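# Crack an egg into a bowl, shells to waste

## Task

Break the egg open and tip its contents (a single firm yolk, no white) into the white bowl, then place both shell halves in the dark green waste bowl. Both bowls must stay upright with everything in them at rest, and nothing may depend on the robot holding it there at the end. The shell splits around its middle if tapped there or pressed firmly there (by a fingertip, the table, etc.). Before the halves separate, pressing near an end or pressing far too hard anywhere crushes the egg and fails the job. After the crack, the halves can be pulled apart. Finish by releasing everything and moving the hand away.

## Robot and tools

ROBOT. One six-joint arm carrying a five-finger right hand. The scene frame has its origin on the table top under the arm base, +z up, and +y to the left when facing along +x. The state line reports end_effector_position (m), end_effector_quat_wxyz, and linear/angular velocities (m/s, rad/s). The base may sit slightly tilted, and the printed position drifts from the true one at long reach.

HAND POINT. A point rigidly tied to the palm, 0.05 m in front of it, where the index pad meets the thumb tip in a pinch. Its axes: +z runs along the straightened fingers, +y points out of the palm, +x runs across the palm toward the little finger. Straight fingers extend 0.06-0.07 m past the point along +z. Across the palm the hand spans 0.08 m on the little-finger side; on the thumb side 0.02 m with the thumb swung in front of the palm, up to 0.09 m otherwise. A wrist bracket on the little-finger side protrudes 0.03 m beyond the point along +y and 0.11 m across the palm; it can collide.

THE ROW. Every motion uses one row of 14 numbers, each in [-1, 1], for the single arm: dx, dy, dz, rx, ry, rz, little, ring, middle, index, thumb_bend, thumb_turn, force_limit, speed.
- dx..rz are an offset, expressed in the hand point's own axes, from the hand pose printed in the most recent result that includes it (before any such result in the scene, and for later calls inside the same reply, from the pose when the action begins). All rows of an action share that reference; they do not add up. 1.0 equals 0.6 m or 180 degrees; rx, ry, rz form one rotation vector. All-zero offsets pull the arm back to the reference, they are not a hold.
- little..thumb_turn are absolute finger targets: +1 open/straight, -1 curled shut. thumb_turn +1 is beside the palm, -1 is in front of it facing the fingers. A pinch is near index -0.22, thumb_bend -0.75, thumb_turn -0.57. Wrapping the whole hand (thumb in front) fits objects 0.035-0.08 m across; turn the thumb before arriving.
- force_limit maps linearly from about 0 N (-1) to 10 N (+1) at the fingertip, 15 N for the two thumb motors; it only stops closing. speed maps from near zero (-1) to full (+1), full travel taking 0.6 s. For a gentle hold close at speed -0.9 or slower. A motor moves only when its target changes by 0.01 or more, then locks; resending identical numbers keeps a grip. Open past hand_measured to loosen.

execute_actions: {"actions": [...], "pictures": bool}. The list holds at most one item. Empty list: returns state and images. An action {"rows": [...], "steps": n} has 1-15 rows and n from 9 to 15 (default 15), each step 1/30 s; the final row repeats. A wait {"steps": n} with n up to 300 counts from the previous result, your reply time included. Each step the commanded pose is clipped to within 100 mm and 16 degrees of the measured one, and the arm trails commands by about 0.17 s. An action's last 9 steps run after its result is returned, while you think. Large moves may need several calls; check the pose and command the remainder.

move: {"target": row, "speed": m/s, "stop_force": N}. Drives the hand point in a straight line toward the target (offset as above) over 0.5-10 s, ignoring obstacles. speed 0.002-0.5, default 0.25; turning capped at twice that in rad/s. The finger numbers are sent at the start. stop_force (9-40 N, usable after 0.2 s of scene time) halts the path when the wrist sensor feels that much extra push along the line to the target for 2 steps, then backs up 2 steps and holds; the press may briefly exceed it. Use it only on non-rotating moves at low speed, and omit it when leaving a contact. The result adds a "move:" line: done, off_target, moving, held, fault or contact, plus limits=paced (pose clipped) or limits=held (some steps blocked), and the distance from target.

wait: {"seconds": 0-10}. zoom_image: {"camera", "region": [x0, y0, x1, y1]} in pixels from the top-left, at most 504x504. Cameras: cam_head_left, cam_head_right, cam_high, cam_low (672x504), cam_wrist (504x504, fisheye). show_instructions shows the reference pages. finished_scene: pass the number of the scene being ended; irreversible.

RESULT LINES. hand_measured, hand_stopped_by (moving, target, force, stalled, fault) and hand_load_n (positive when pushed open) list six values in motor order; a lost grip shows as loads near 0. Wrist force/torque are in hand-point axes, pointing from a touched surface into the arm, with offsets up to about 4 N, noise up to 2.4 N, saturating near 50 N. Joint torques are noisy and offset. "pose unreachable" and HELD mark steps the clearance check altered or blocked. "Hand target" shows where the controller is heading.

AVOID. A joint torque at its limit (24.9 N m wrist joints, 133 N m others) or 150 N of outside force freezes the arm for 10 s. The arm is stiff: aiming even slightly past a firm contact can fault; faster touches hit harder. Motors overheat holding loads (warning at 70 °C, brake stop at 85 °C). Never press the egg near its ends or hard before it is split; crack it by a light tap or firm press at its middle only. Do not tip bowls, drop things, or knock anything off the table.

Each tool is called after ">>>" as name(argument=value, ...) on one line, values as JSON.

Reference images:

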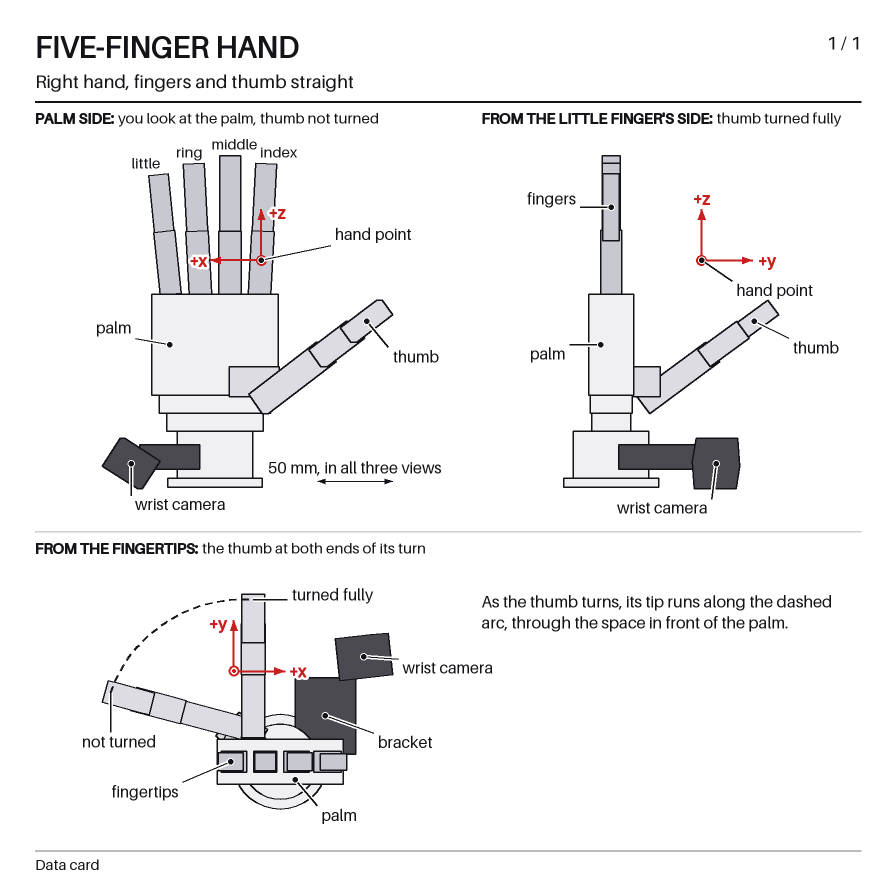

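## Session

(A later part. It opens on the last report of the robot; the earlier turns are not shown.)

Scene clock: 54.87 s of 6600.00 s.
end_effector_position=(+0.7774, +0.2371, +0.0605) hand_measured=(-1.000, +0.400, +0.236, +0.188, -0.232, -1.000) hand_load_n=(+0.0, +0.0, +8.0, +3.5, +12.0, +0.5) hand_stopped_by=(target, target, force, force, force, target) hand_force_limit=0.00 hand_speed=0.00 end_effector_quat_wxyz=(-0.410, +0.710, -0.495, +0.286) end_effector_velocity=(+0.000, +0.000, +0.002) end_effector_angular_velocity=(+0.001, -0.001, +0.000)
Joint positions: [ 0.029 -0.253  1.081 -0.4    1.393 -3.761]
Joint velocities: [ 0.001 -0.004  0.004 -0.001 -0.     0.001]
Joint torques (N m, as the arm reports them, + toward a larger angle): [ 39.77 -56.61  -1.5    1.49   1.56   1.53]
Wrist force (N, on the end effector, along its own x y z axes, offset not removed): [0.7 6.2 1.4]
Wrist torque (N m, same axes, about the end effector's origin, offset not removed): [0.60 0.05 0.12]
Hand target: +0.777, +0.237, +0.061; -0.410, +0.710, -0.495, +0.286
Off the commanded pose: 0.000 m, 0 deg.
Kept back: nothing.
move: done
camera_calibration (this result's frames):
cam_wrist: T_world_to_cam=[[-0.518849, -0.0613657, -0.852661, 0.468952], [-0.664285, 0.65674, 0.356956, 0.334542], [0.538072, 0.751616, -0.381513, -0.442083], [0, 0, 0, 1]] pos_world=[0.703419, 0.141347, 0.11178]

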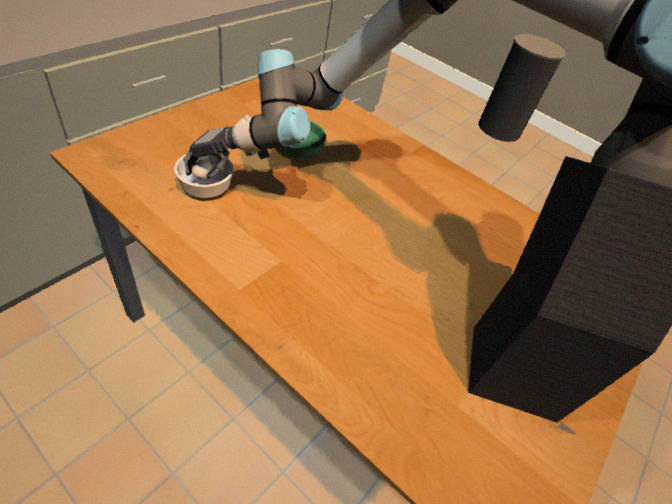

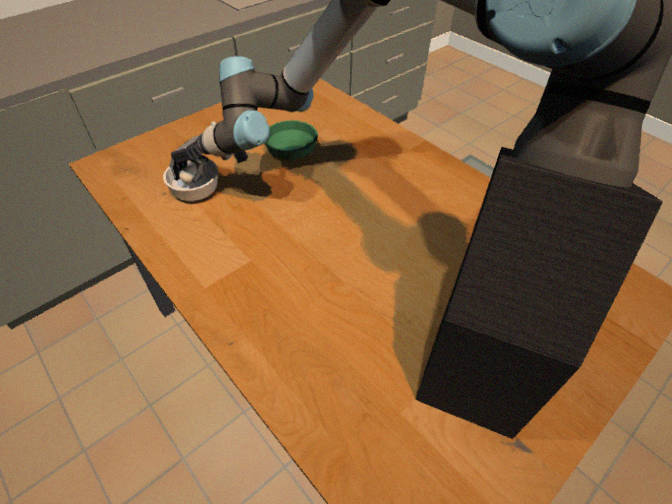

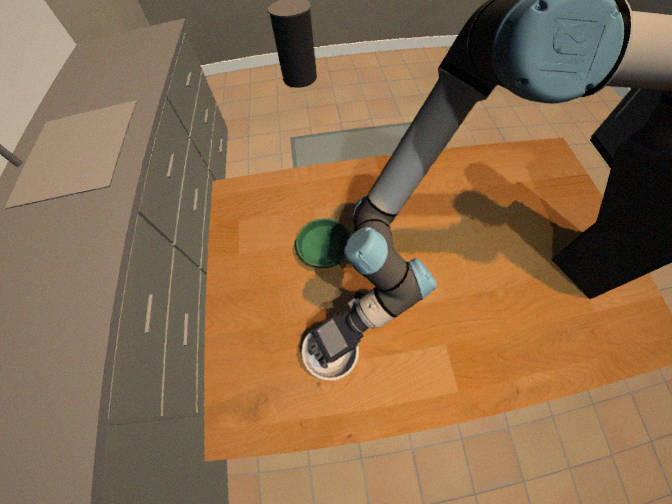

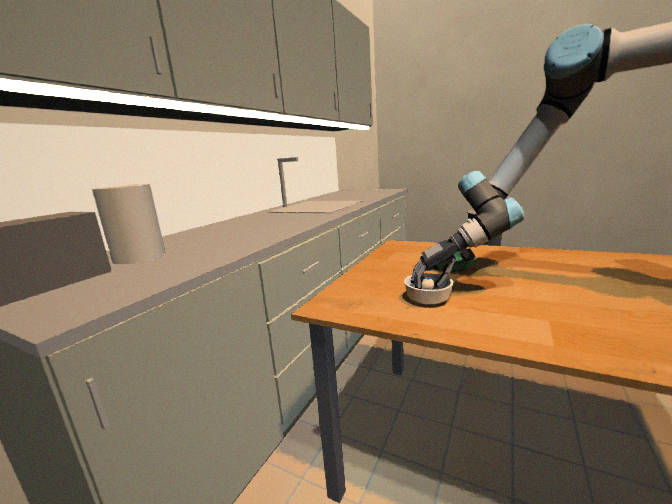

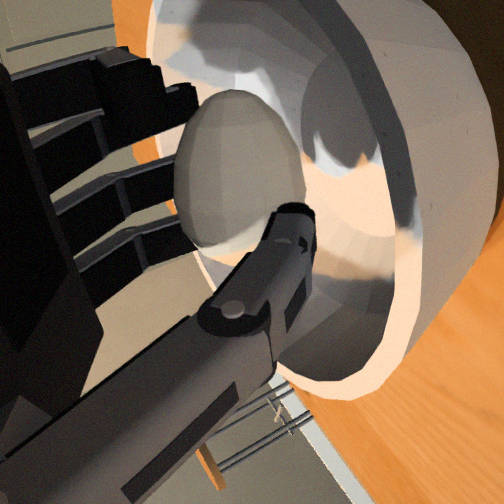

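>>> move(target=[0,-0.065,-0.0375,0,0,0,-1,0.4,-0.22,-0.25,-0.4,-1,0,0], speed=0.12)

>>> move(target=[0,0.142,-0.245,-0.055,0,0,-1,1,-0.22,-0.25,-0.4,-1,0,0], speed=0.2)

>>> move(target=[0,0.094,0.079,0,0,0,-1,1,-0.22,-0.25,-0.4,-1,0,0], speed=0.08)

>>> move(target=[0,0,0,0,0,0,-1,1,0.35,0.35,0.0,-1,0,-0.9])

Scene clock: 56.27 s of 6600.00 s.
end_effector_position=(+0.7775, +0.2370, +0.1052) hand_measured=(-1.000, +0.400, +0.236, +0.188, -0.232, -1.000) hand_load_n=(+0.0, +0.0, +8.0, +3.5, +12.0, +0.5) hand_stopped_by=(target, target, force, force, force, target) hand_force_limit=0.00 hand_speed=0.00 end_effector_quat_wxyz=(-0.410, +0.710, -0.495, +0.286) end_effector_velocity=(+0.000, -0.001, +0.003) end_effector_angular_velocity=(-0.001, +0.000, -0.001)
Joint positions: [ 0.058 -0.341  1.153 -0.387  1.419 -3.749]
Joint velocities: [ 0.001 -0.006  0.004  0.001  0.003  0.   ]
Joint torques (N m, as the arm reports them, + toward a larger angle): [ 40.63 -55.86  -0.22   1.92   1.26   1.73]
Wrist force (N, on the end effector, along its own x y z axes, offset not removed): [1.5 2.1 -1.9]
Wrist torque (N m, same axes, about the end effector's origin, offset not removed): [0.49 -0.16 0.35]
Hand target: +0.777, +0.237, +0.105; -0.410, +0.710, -0.495, +0.286
Off the commanded pose: 0.000 m, 0 deg.
Kept back: nothing.
move: done
camera_calibration (this result's frames):
cam_wrist: T_world_to_cam=[[-0.518853, -0.0613347, -0.852661, 0.507185], [-0.664279, 0.656734, 0.356979, 0.318674], [0.538076, 0.751624, -0.381491, -0.425015], [0, 0, 0, 1]] pos_world=[0.703533, 0.141276, 0.156557]

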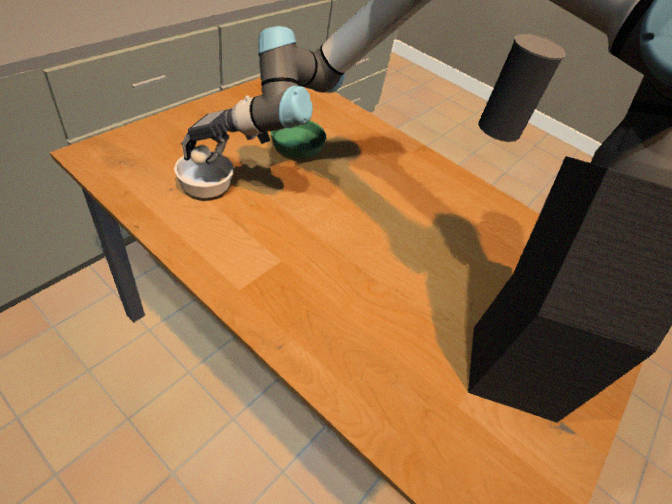

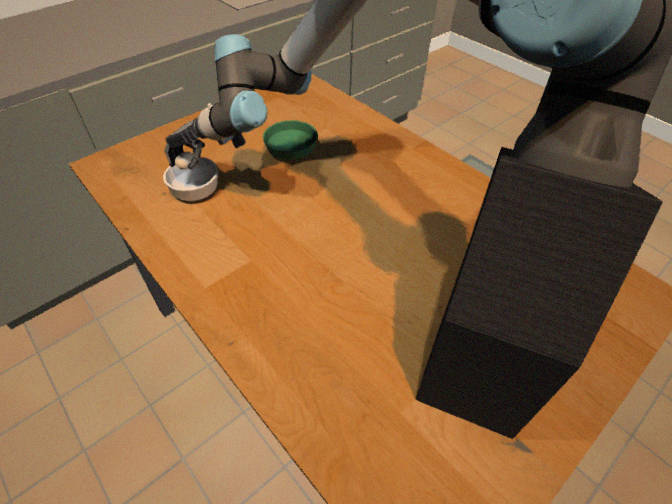

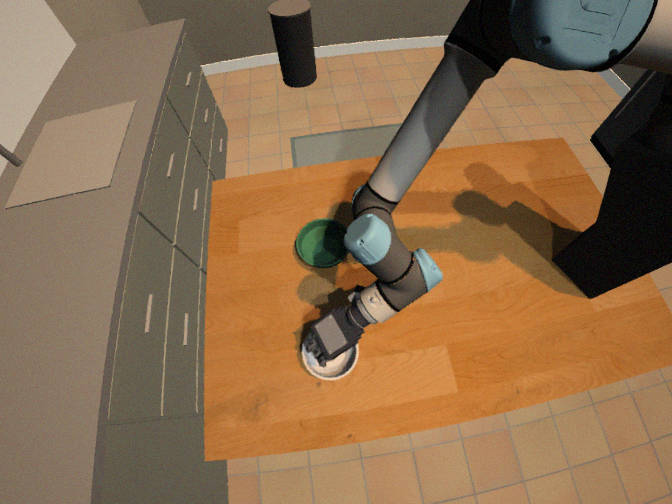

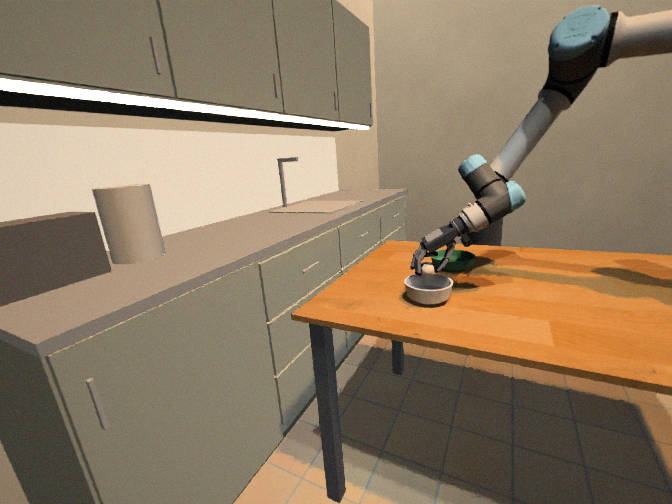

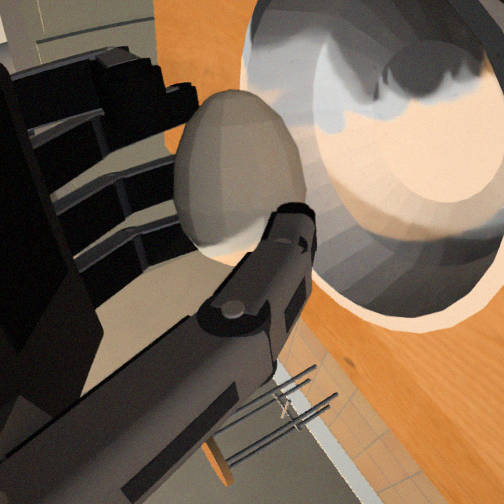

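Scene clock: 57.70 s of 6600.00 s.
end_effector_position=(+0.6184, +0.1781, +0.1050) hand_measured=(-1.000, +1.000, +0.236, +0.188, -0.232, -1.000) hand_load_n=(+0.0, +0.0, +8.5, +3.5, +12.0, +0.5) hand_stopped_by=(target, target, force, force, force, target) hand_force_limit=0.00 hand_speed=0.00 end_effector_quat_wxyz=(-0.348, +0.743, -0.518, +0.242) end_effector_velocity=(-0.003, -0.001, +0.000) end_effector_angular_velocity=(+0.000, +0.002, +0.001)
Joint positions: [-0.032 -0.544  1.641 -0.525  1.443 -3.812]
Joint velocities: [-0.002 -0.003  0.007 -0.002 -0.001 -0.001]
Joint torques (N m, as the arm reports them, + toward a larger angle): [ 10.55 -49.14   4.53  -0.35  -2.89  -1.35]
Wrist force (N, on the end effector, along its own x y z axes, offset not removed): [4.0 1.7 0.6]
Wrist torque (N m, same axes, about the end effector's origin, offset not removed): [-0.17 -0.58 0.23]
Hand target: +0.618, +0.178, +0.105; -0.347, +0.743, -0.518, +0.242
Off the commanded pose: 0.000 m, 0 deg.
Kept back: nothing.
move: done
camera_calibration (this result's frames):
cam_wrist: T_world_to_cam=[[-0.649171, -0.109794, -0.752677, 0.499572], [-0.60147, 0.679837, 0.419589, 0.202282], [0.465629, 0.725098, -0.507368, -0.232475], [0, 0, 0, 1]] pos_world=[0.554221, 0.0858986, 0.173191]

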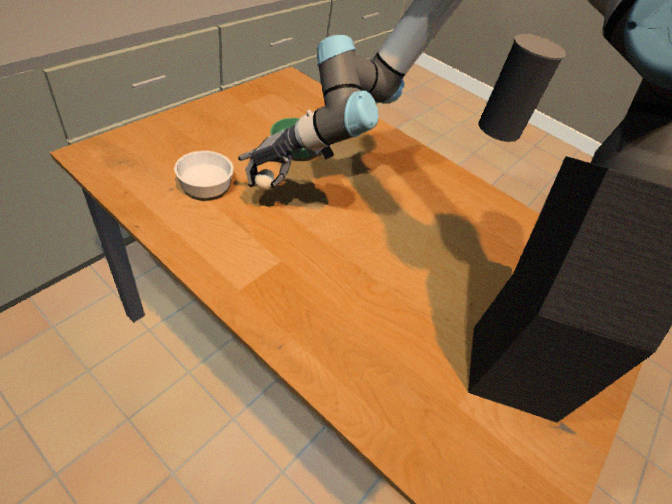

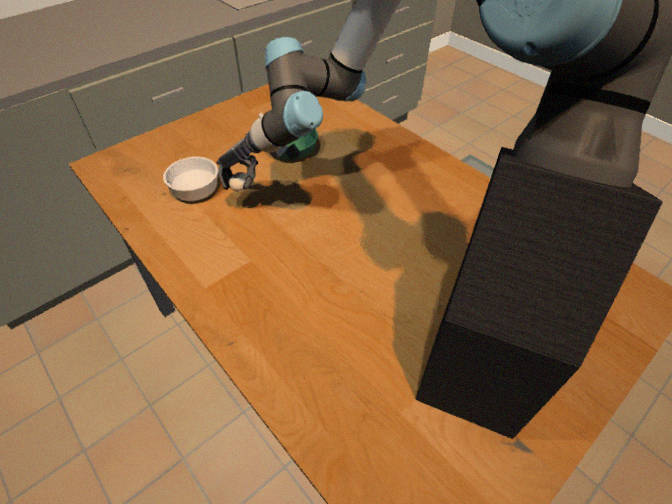

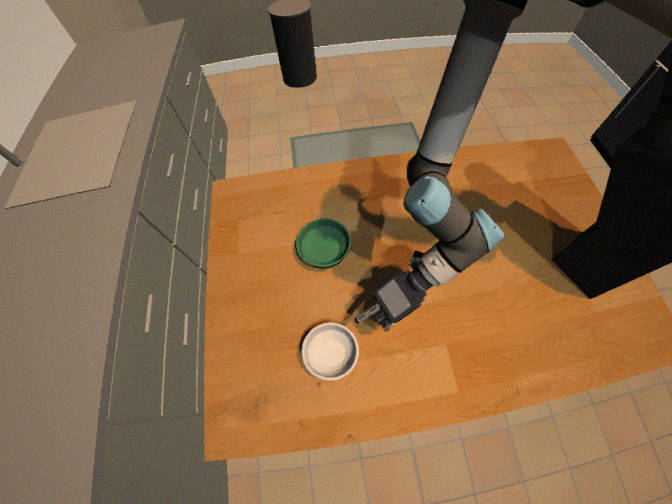

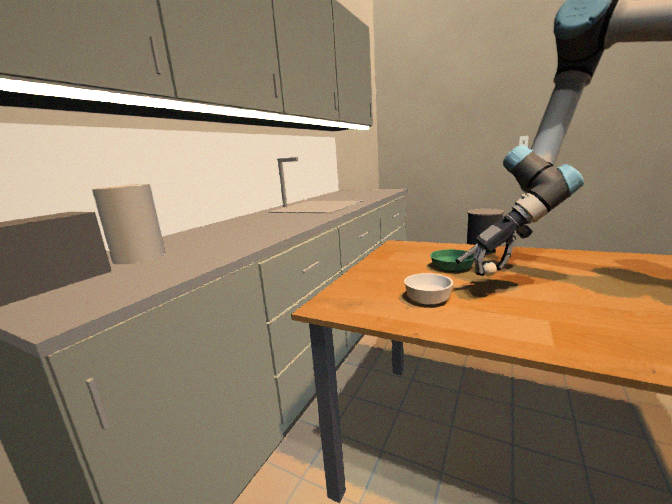

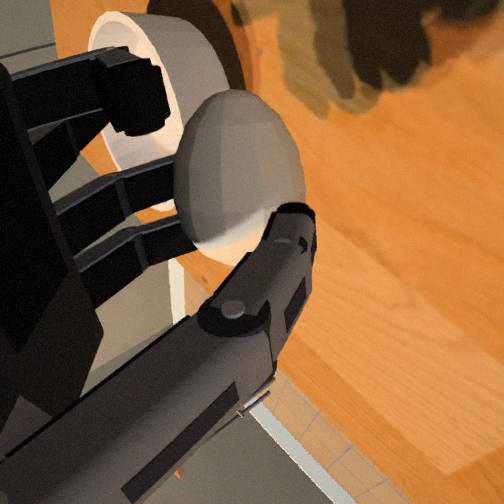

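Scene clock: 59.10 s of 6600.00 s.
end_effector_position=(+0.6184, +0.1783, +0.0315) hand_measured=(-1.000, +1.000, +0.236, +0.188, -0.232, -1.000) hand_load_n=(+0.0, +0.0, +8.0, +3.5, +12.0, +0.5) hand_stopped_by=(target, target, force, force, force, target) hand_force_limit=0.00 hand_speed=0.00 end_effector_quat_wxyz=(-0.348, +0.743, -0.518, +0.242) end_effector_velocity=(+0.001, +0.000, -0.002) end_effector_angular_velocity=(+0.001, -0.002, +0.000)
Joint positions: [-0.089 -0.393  1.536 -0.566  1.396 -3.844]
Joint velocities: [-0.001  0.005 -0.005 -0.002 -0.003 -0.001]
Joint torques (N m, as the arm reports them, + toward a larger angle): [  9.97 -35.2   -5.35  -0.24  -3.04  -1.26]
Wrist force (N, on the end effector, along its own x y z axes, offset not removed): [-0.4 2.0 -0.6]
Wrist torque (N m, same axes, about the end effector's origin, offset not removed): [0.38 -0.07 -0.11]
Hand target: +0.618, +0.178, +0.031; -0.348, +0.743, -0.518, +0.242
Off the commanded pose: 0.000 m, 0 deg.
Kept back: nothing.
move: done
camera_calibration (this result's frames):
cam_wrist: T_world_to_cam=[[-0.649193, -0.109856, -0.752648, 0.444331], [-0.601478, 0.67984, 0.419573, 0.232978], [0.465588, 0.725085, -0.507424, -0.269882], [0, 0, 0, 1]] pos_world=[0.554242, 0.0861123, 0.0997291]

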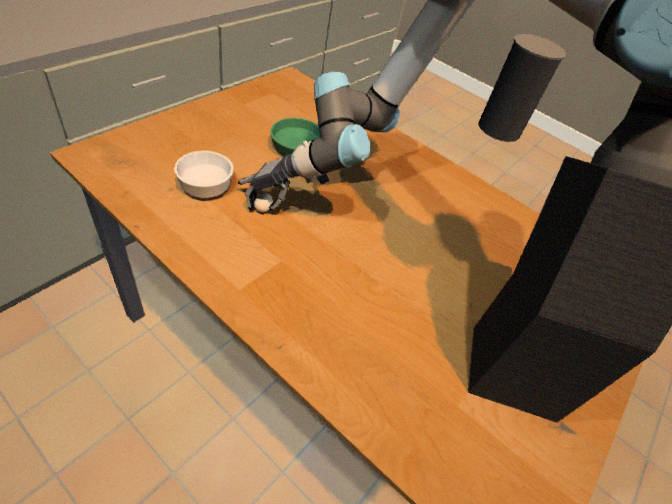

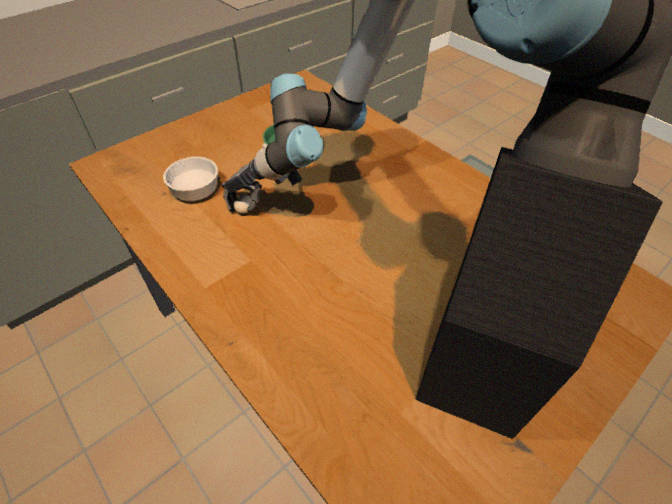

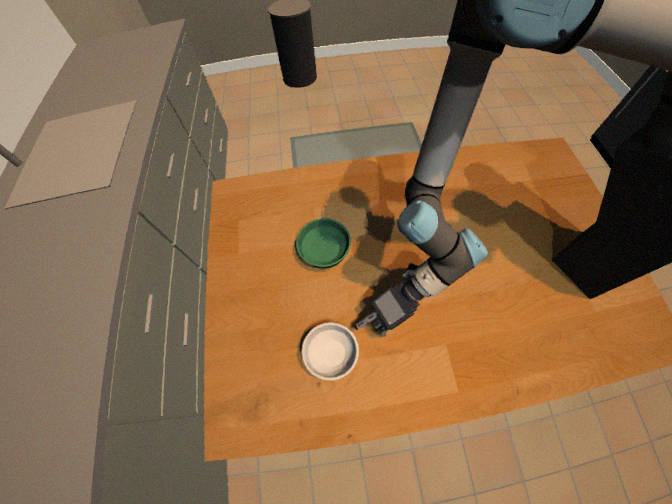

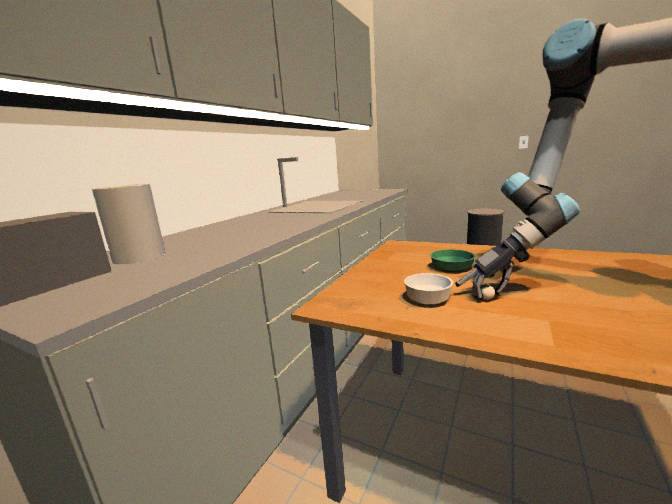

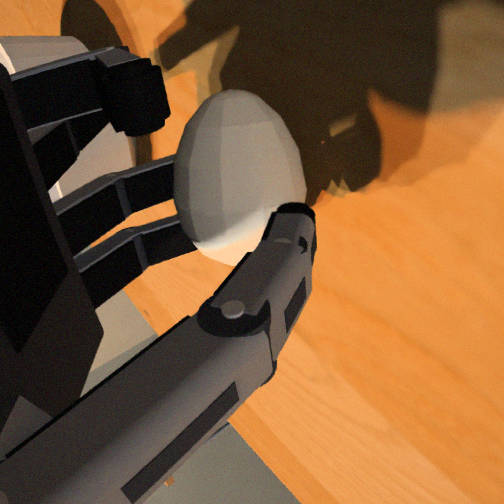

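Scene clock: 61.60 s of 6600.00 s.
end_effector_position=(+0.6184, +0.1783, +0.0315) hand_measured=(-1.000, +1.000, +0.350, +0.350, +0.000, -1.000) hand_load_n=(+0.0, +0.0, +0.0, +0.0, +0.0, +0.0) hand_stopped_by=(target, target, target, target, target, target) hand_force_limit=0.00 hand_speed=-0.90 end_effector_quat_wxyz=(-0.347, +0.743, -0.518, +0.242) end_effector_velocity=(-0.001, +0.000, -0.001) end_effector_angular_velocity=(+0.000, +0.001, +0.000)
Joint positions: [-0.089 -0.393  1.536 -0.566  1.396 -3.844]
Joint velocities: [ 0.     0.001 -0.     0.     0.001  0.   ]
Joint torques (N m, as the arm reports them, + toward a larger angle): [ 36.79 -49.81   5.63   0.53   1.59   1.87]
Wrist force (N, on the end effector, along its own x y z axes, offset not removed): [2.0 1.5 -0.2]
Wrist torque (N m, same axes, about the end effector's origin, offset not removed): [0.13 -0.24 0.10]
Hand target: +0.618, +0.178, +0.032; -0.348, +0.743, -0.518, +0.242
Off the commanded pose: 0.000 m, 0 deg.
Kept back: nothing.
move: done
camera_calibration (this result's frames):
cam_wrist: T_world_to_cam=[[-0.649196, -0.109865, -0.752645, 0.444325], [-0.601467, 0.67986, 0.419557, 0.232988], [0.465598, 0.725066, -0.507442, -0.269875], [0, 0, 0, 1]] pos_world=[0.554242, 0.0860934, 0.0997218]

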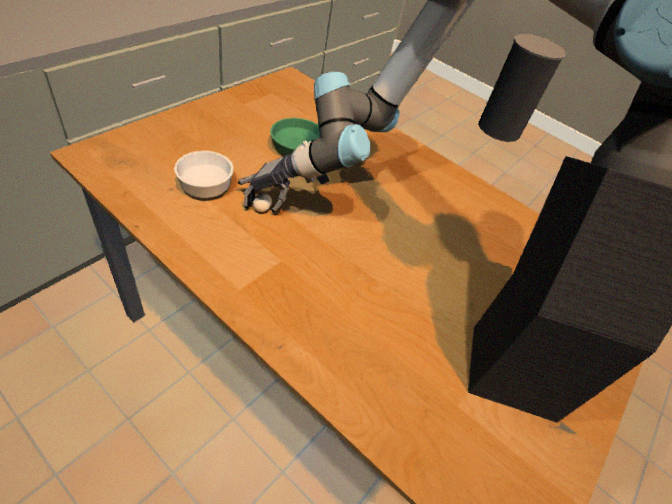

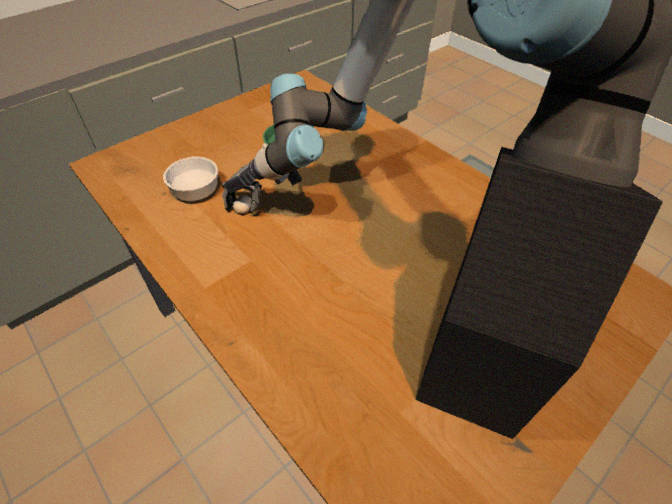

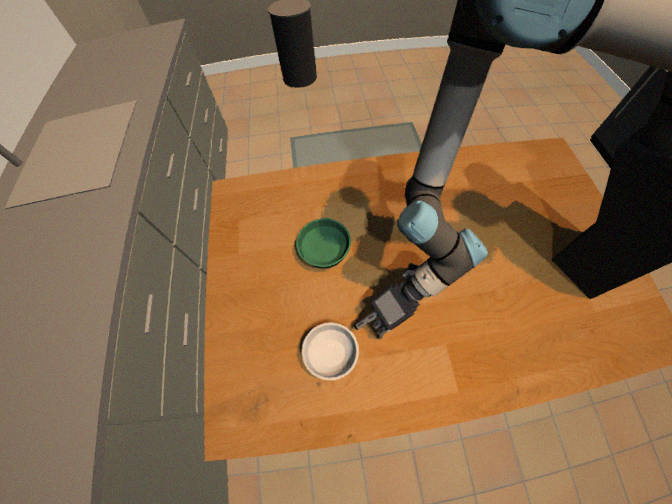

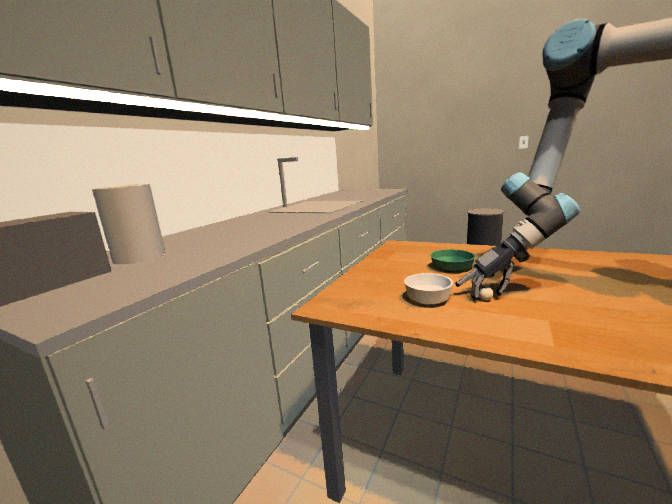

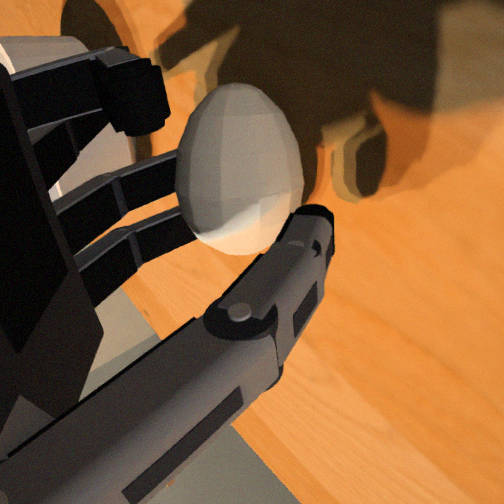

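>>> move(target=[0.013,-0.045,-0.038,0,0,0,-1,1,0.35,0.35,0.0,-1,0,-0.9], speed=0.06)

>>> move(target=[0,-0.015,0.018,0,0,0,-1,1,0.05,0.05,-0.15,-1,-0.5,-0.5], speed=0.06)

>>> zoom_image(camera="cam_head_left", region=[220, 150, 320, 230])

>>> zoom_image(camera="cam_low", region=[440, 240, 540, 320])

Scene clock: 63.23 s of 6600.00 s.
end_effector_position=(+0.6210, +0.1709, +0.0666) hand_measured=(-1.000, +1.000, +0.350, +0.350, +0.000, -1.000) hand_load_n=(+0.0, +0.0, +0.0, +0.0, +0.0, +0.0) hand_stopped_by=(target, target, target, target, target, target) hand_force_limit=0.00 hand_speed=-0.90 end_effector_quat_wxyz=(-0.348, +0.743, -0.518, +0.242) end_effector_velocity=(+0.000, -0.000, +0.002) end_effector_angular_velocity=(+0.000, -0.000, +0.000)
Joint positions: [-0.074 -0.471  1.587 -0.541  1.408 -3.835]
Joint velocities: [ 0.001 -0.005  0.003  0.001  0.     0.001]
Joint torques (N m, as the arm reports them, + toward a larger angle): [ 35.61 -50.07   4.95   2.5    1.4    1.71]
Wrist force (N, on the end effector, along its own x y z axes, offset not removed): [0.8 0.1 -2.3]
Wrist torque (N m, same axes, about the end effector's origin, offset not removed): [0.06 0.20 0.28]
Hand target: +0.621, +0.171, +0.067; -0.348, +0.743, -0.518, +0.242
Off the commanded pose: 0.000 m, 0 deg.
Kept back: nothing.
move: done
camera_calibration (this result's frames):
cam_wrist: T_world_to_cam=[[-0.64919, -0.109848, -0.752652, 0.471619], [-0.601465, 0.679859, 0.419562, 0.224853], [0.465609, 0.725069, -0.507427, -0.247914], [0, 0, 0, 1]] pos_world=[0.556843, 0.0786926, 0.134827]

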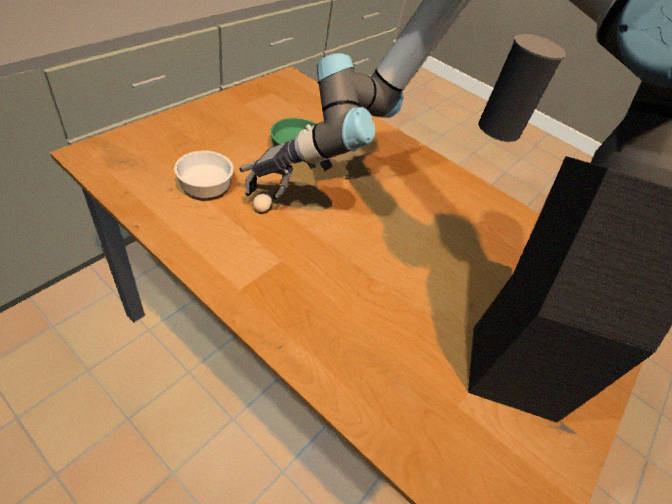

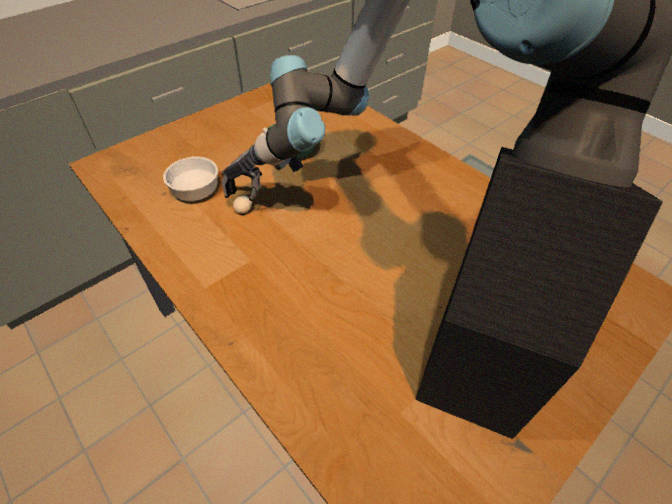

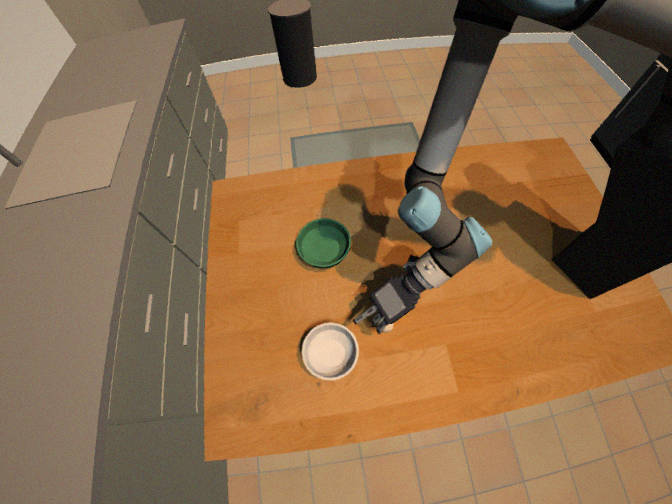

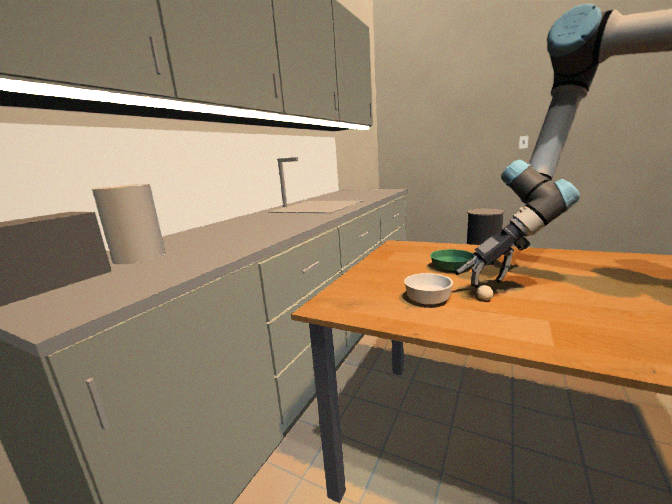

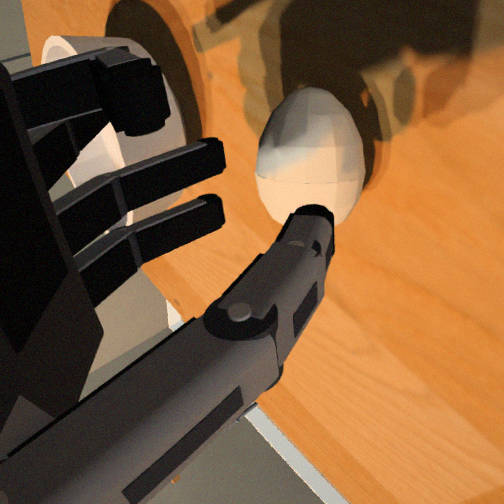

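Scene clock: 64.03 s of 6600.00 s.
end_effector_position=(+0.6340, +0.1757, +0.0666) hand_measured=(-1.000, +1.000, +0.050, +0.050, -0.150, -1.000) hand_load_n=(+0.0, +0.0, +0.0, +0.0, +0.0, +0.0) hand_stopped_by=(target, target, target, target, target, target) hand_force_limit=-0.50 hand_speed=-0.50 end_effector_quat_wxyz=(-0.348, +0.743, -0.518, +0.242) end_effector_velocity=(+0.003, +0.001, +0.000) end_effector_angular_velocity=(+0.001, -0.003, +0.001)
Joint positions: [-0.06  -0.458  1.543 -0.511  1.42  -3.828]
Joint velocities: [ 0.002  0.003 -0.009  0.004 -0.001  0.001]
Joint torques (N m, as the arm reports them, + toward a larger angle): [ 36.48 -36.92  -6.28   2.47   1.66   1.78]
Wrist force (N, on the end effector, along its own x y z axes, offset not removed): [3.2 -1.2 2.4]
Wrist torque (N m, same axes, about the end effector's origin, offset not removed): [-0.35 -0.20 0.10]
Hand target: +0.634, +0.176, +0.067; -0.348, +0.743, -0.518, +0.242
Off the commanded pose: 0.000 m, 0 deg.
Kept back: nothing.
move: done
camera_calibration (this result's frames):
cam_wrist: T_world_to_cam=[[-0.649154, -0.109819, -0.752688, 0.480512], [-0.601472, 0.679863, 0.419544, 0.229388], [0.465651, 0.725069, -0.507389, -0.257464], [0, 0, 0, 1]] pos_world=[0.569785, 0.0834962, 0.134803]

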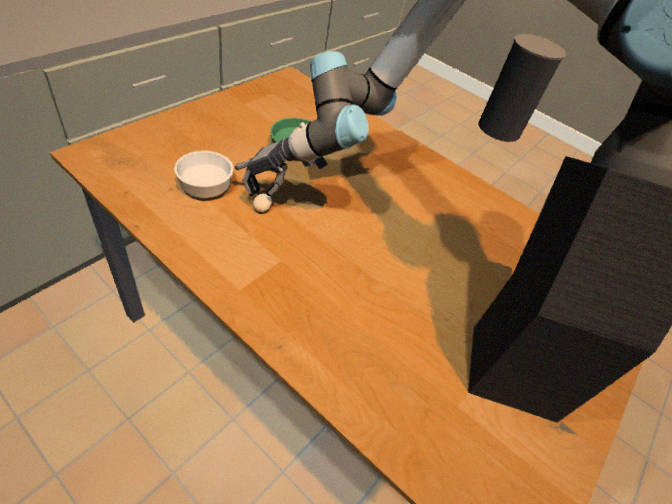

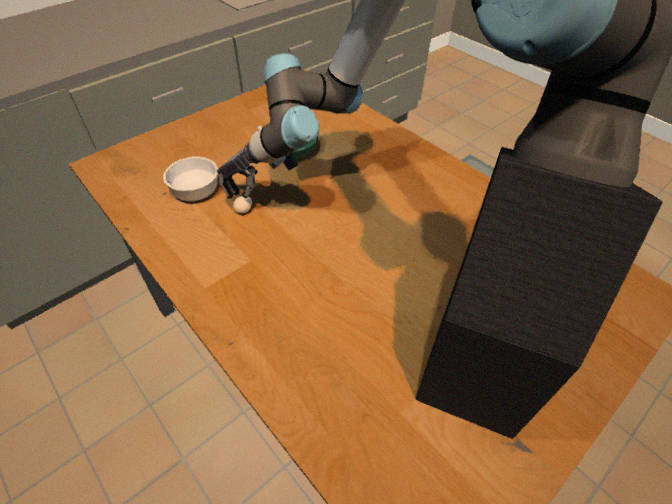

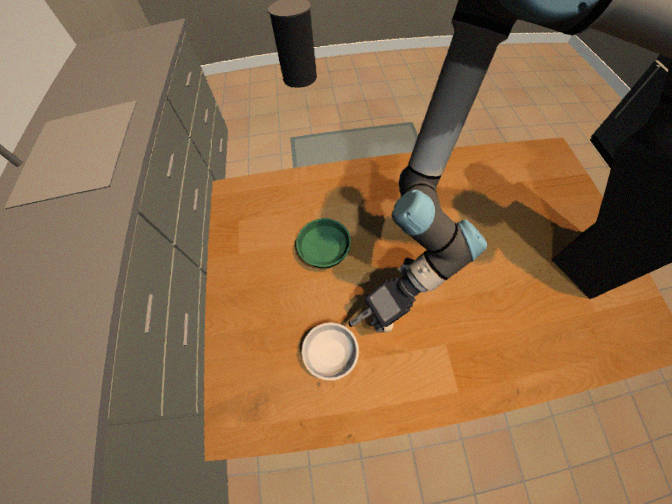

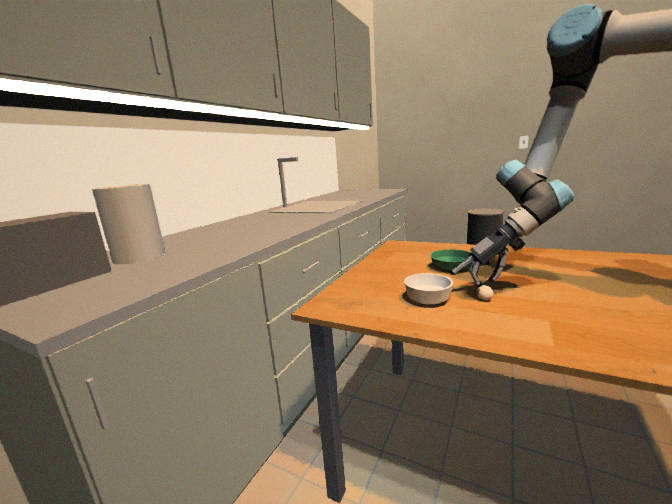

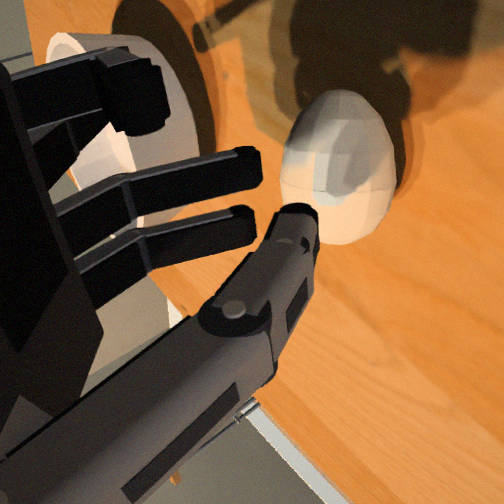

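Region (220, 150, 320, 230) of cam_head_left's 672x504 image, scaled by 5.040, with more detail than that image has; it fills the top 403 rows of this view, and the rest is white.

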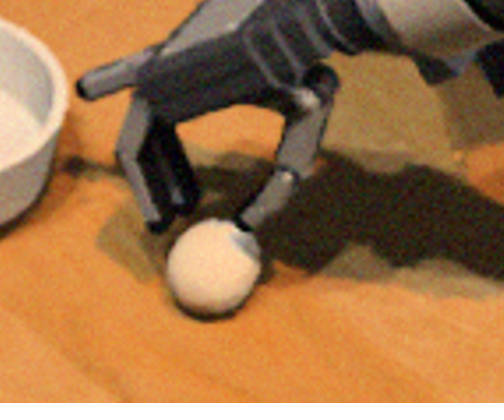

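Region (440, 240, 540, 320) of cam_low's 672x504 image, scaled by 5.040, with more detail than that image has; it fills the top 403 rows of this view, and the rest is white.

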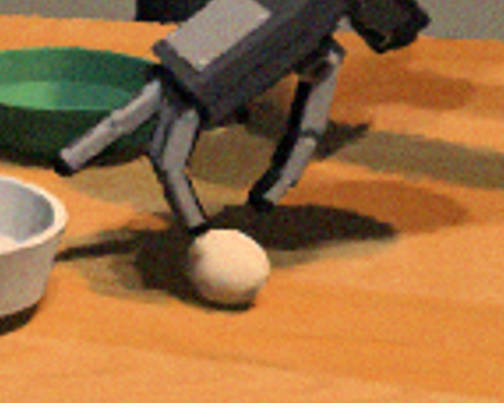

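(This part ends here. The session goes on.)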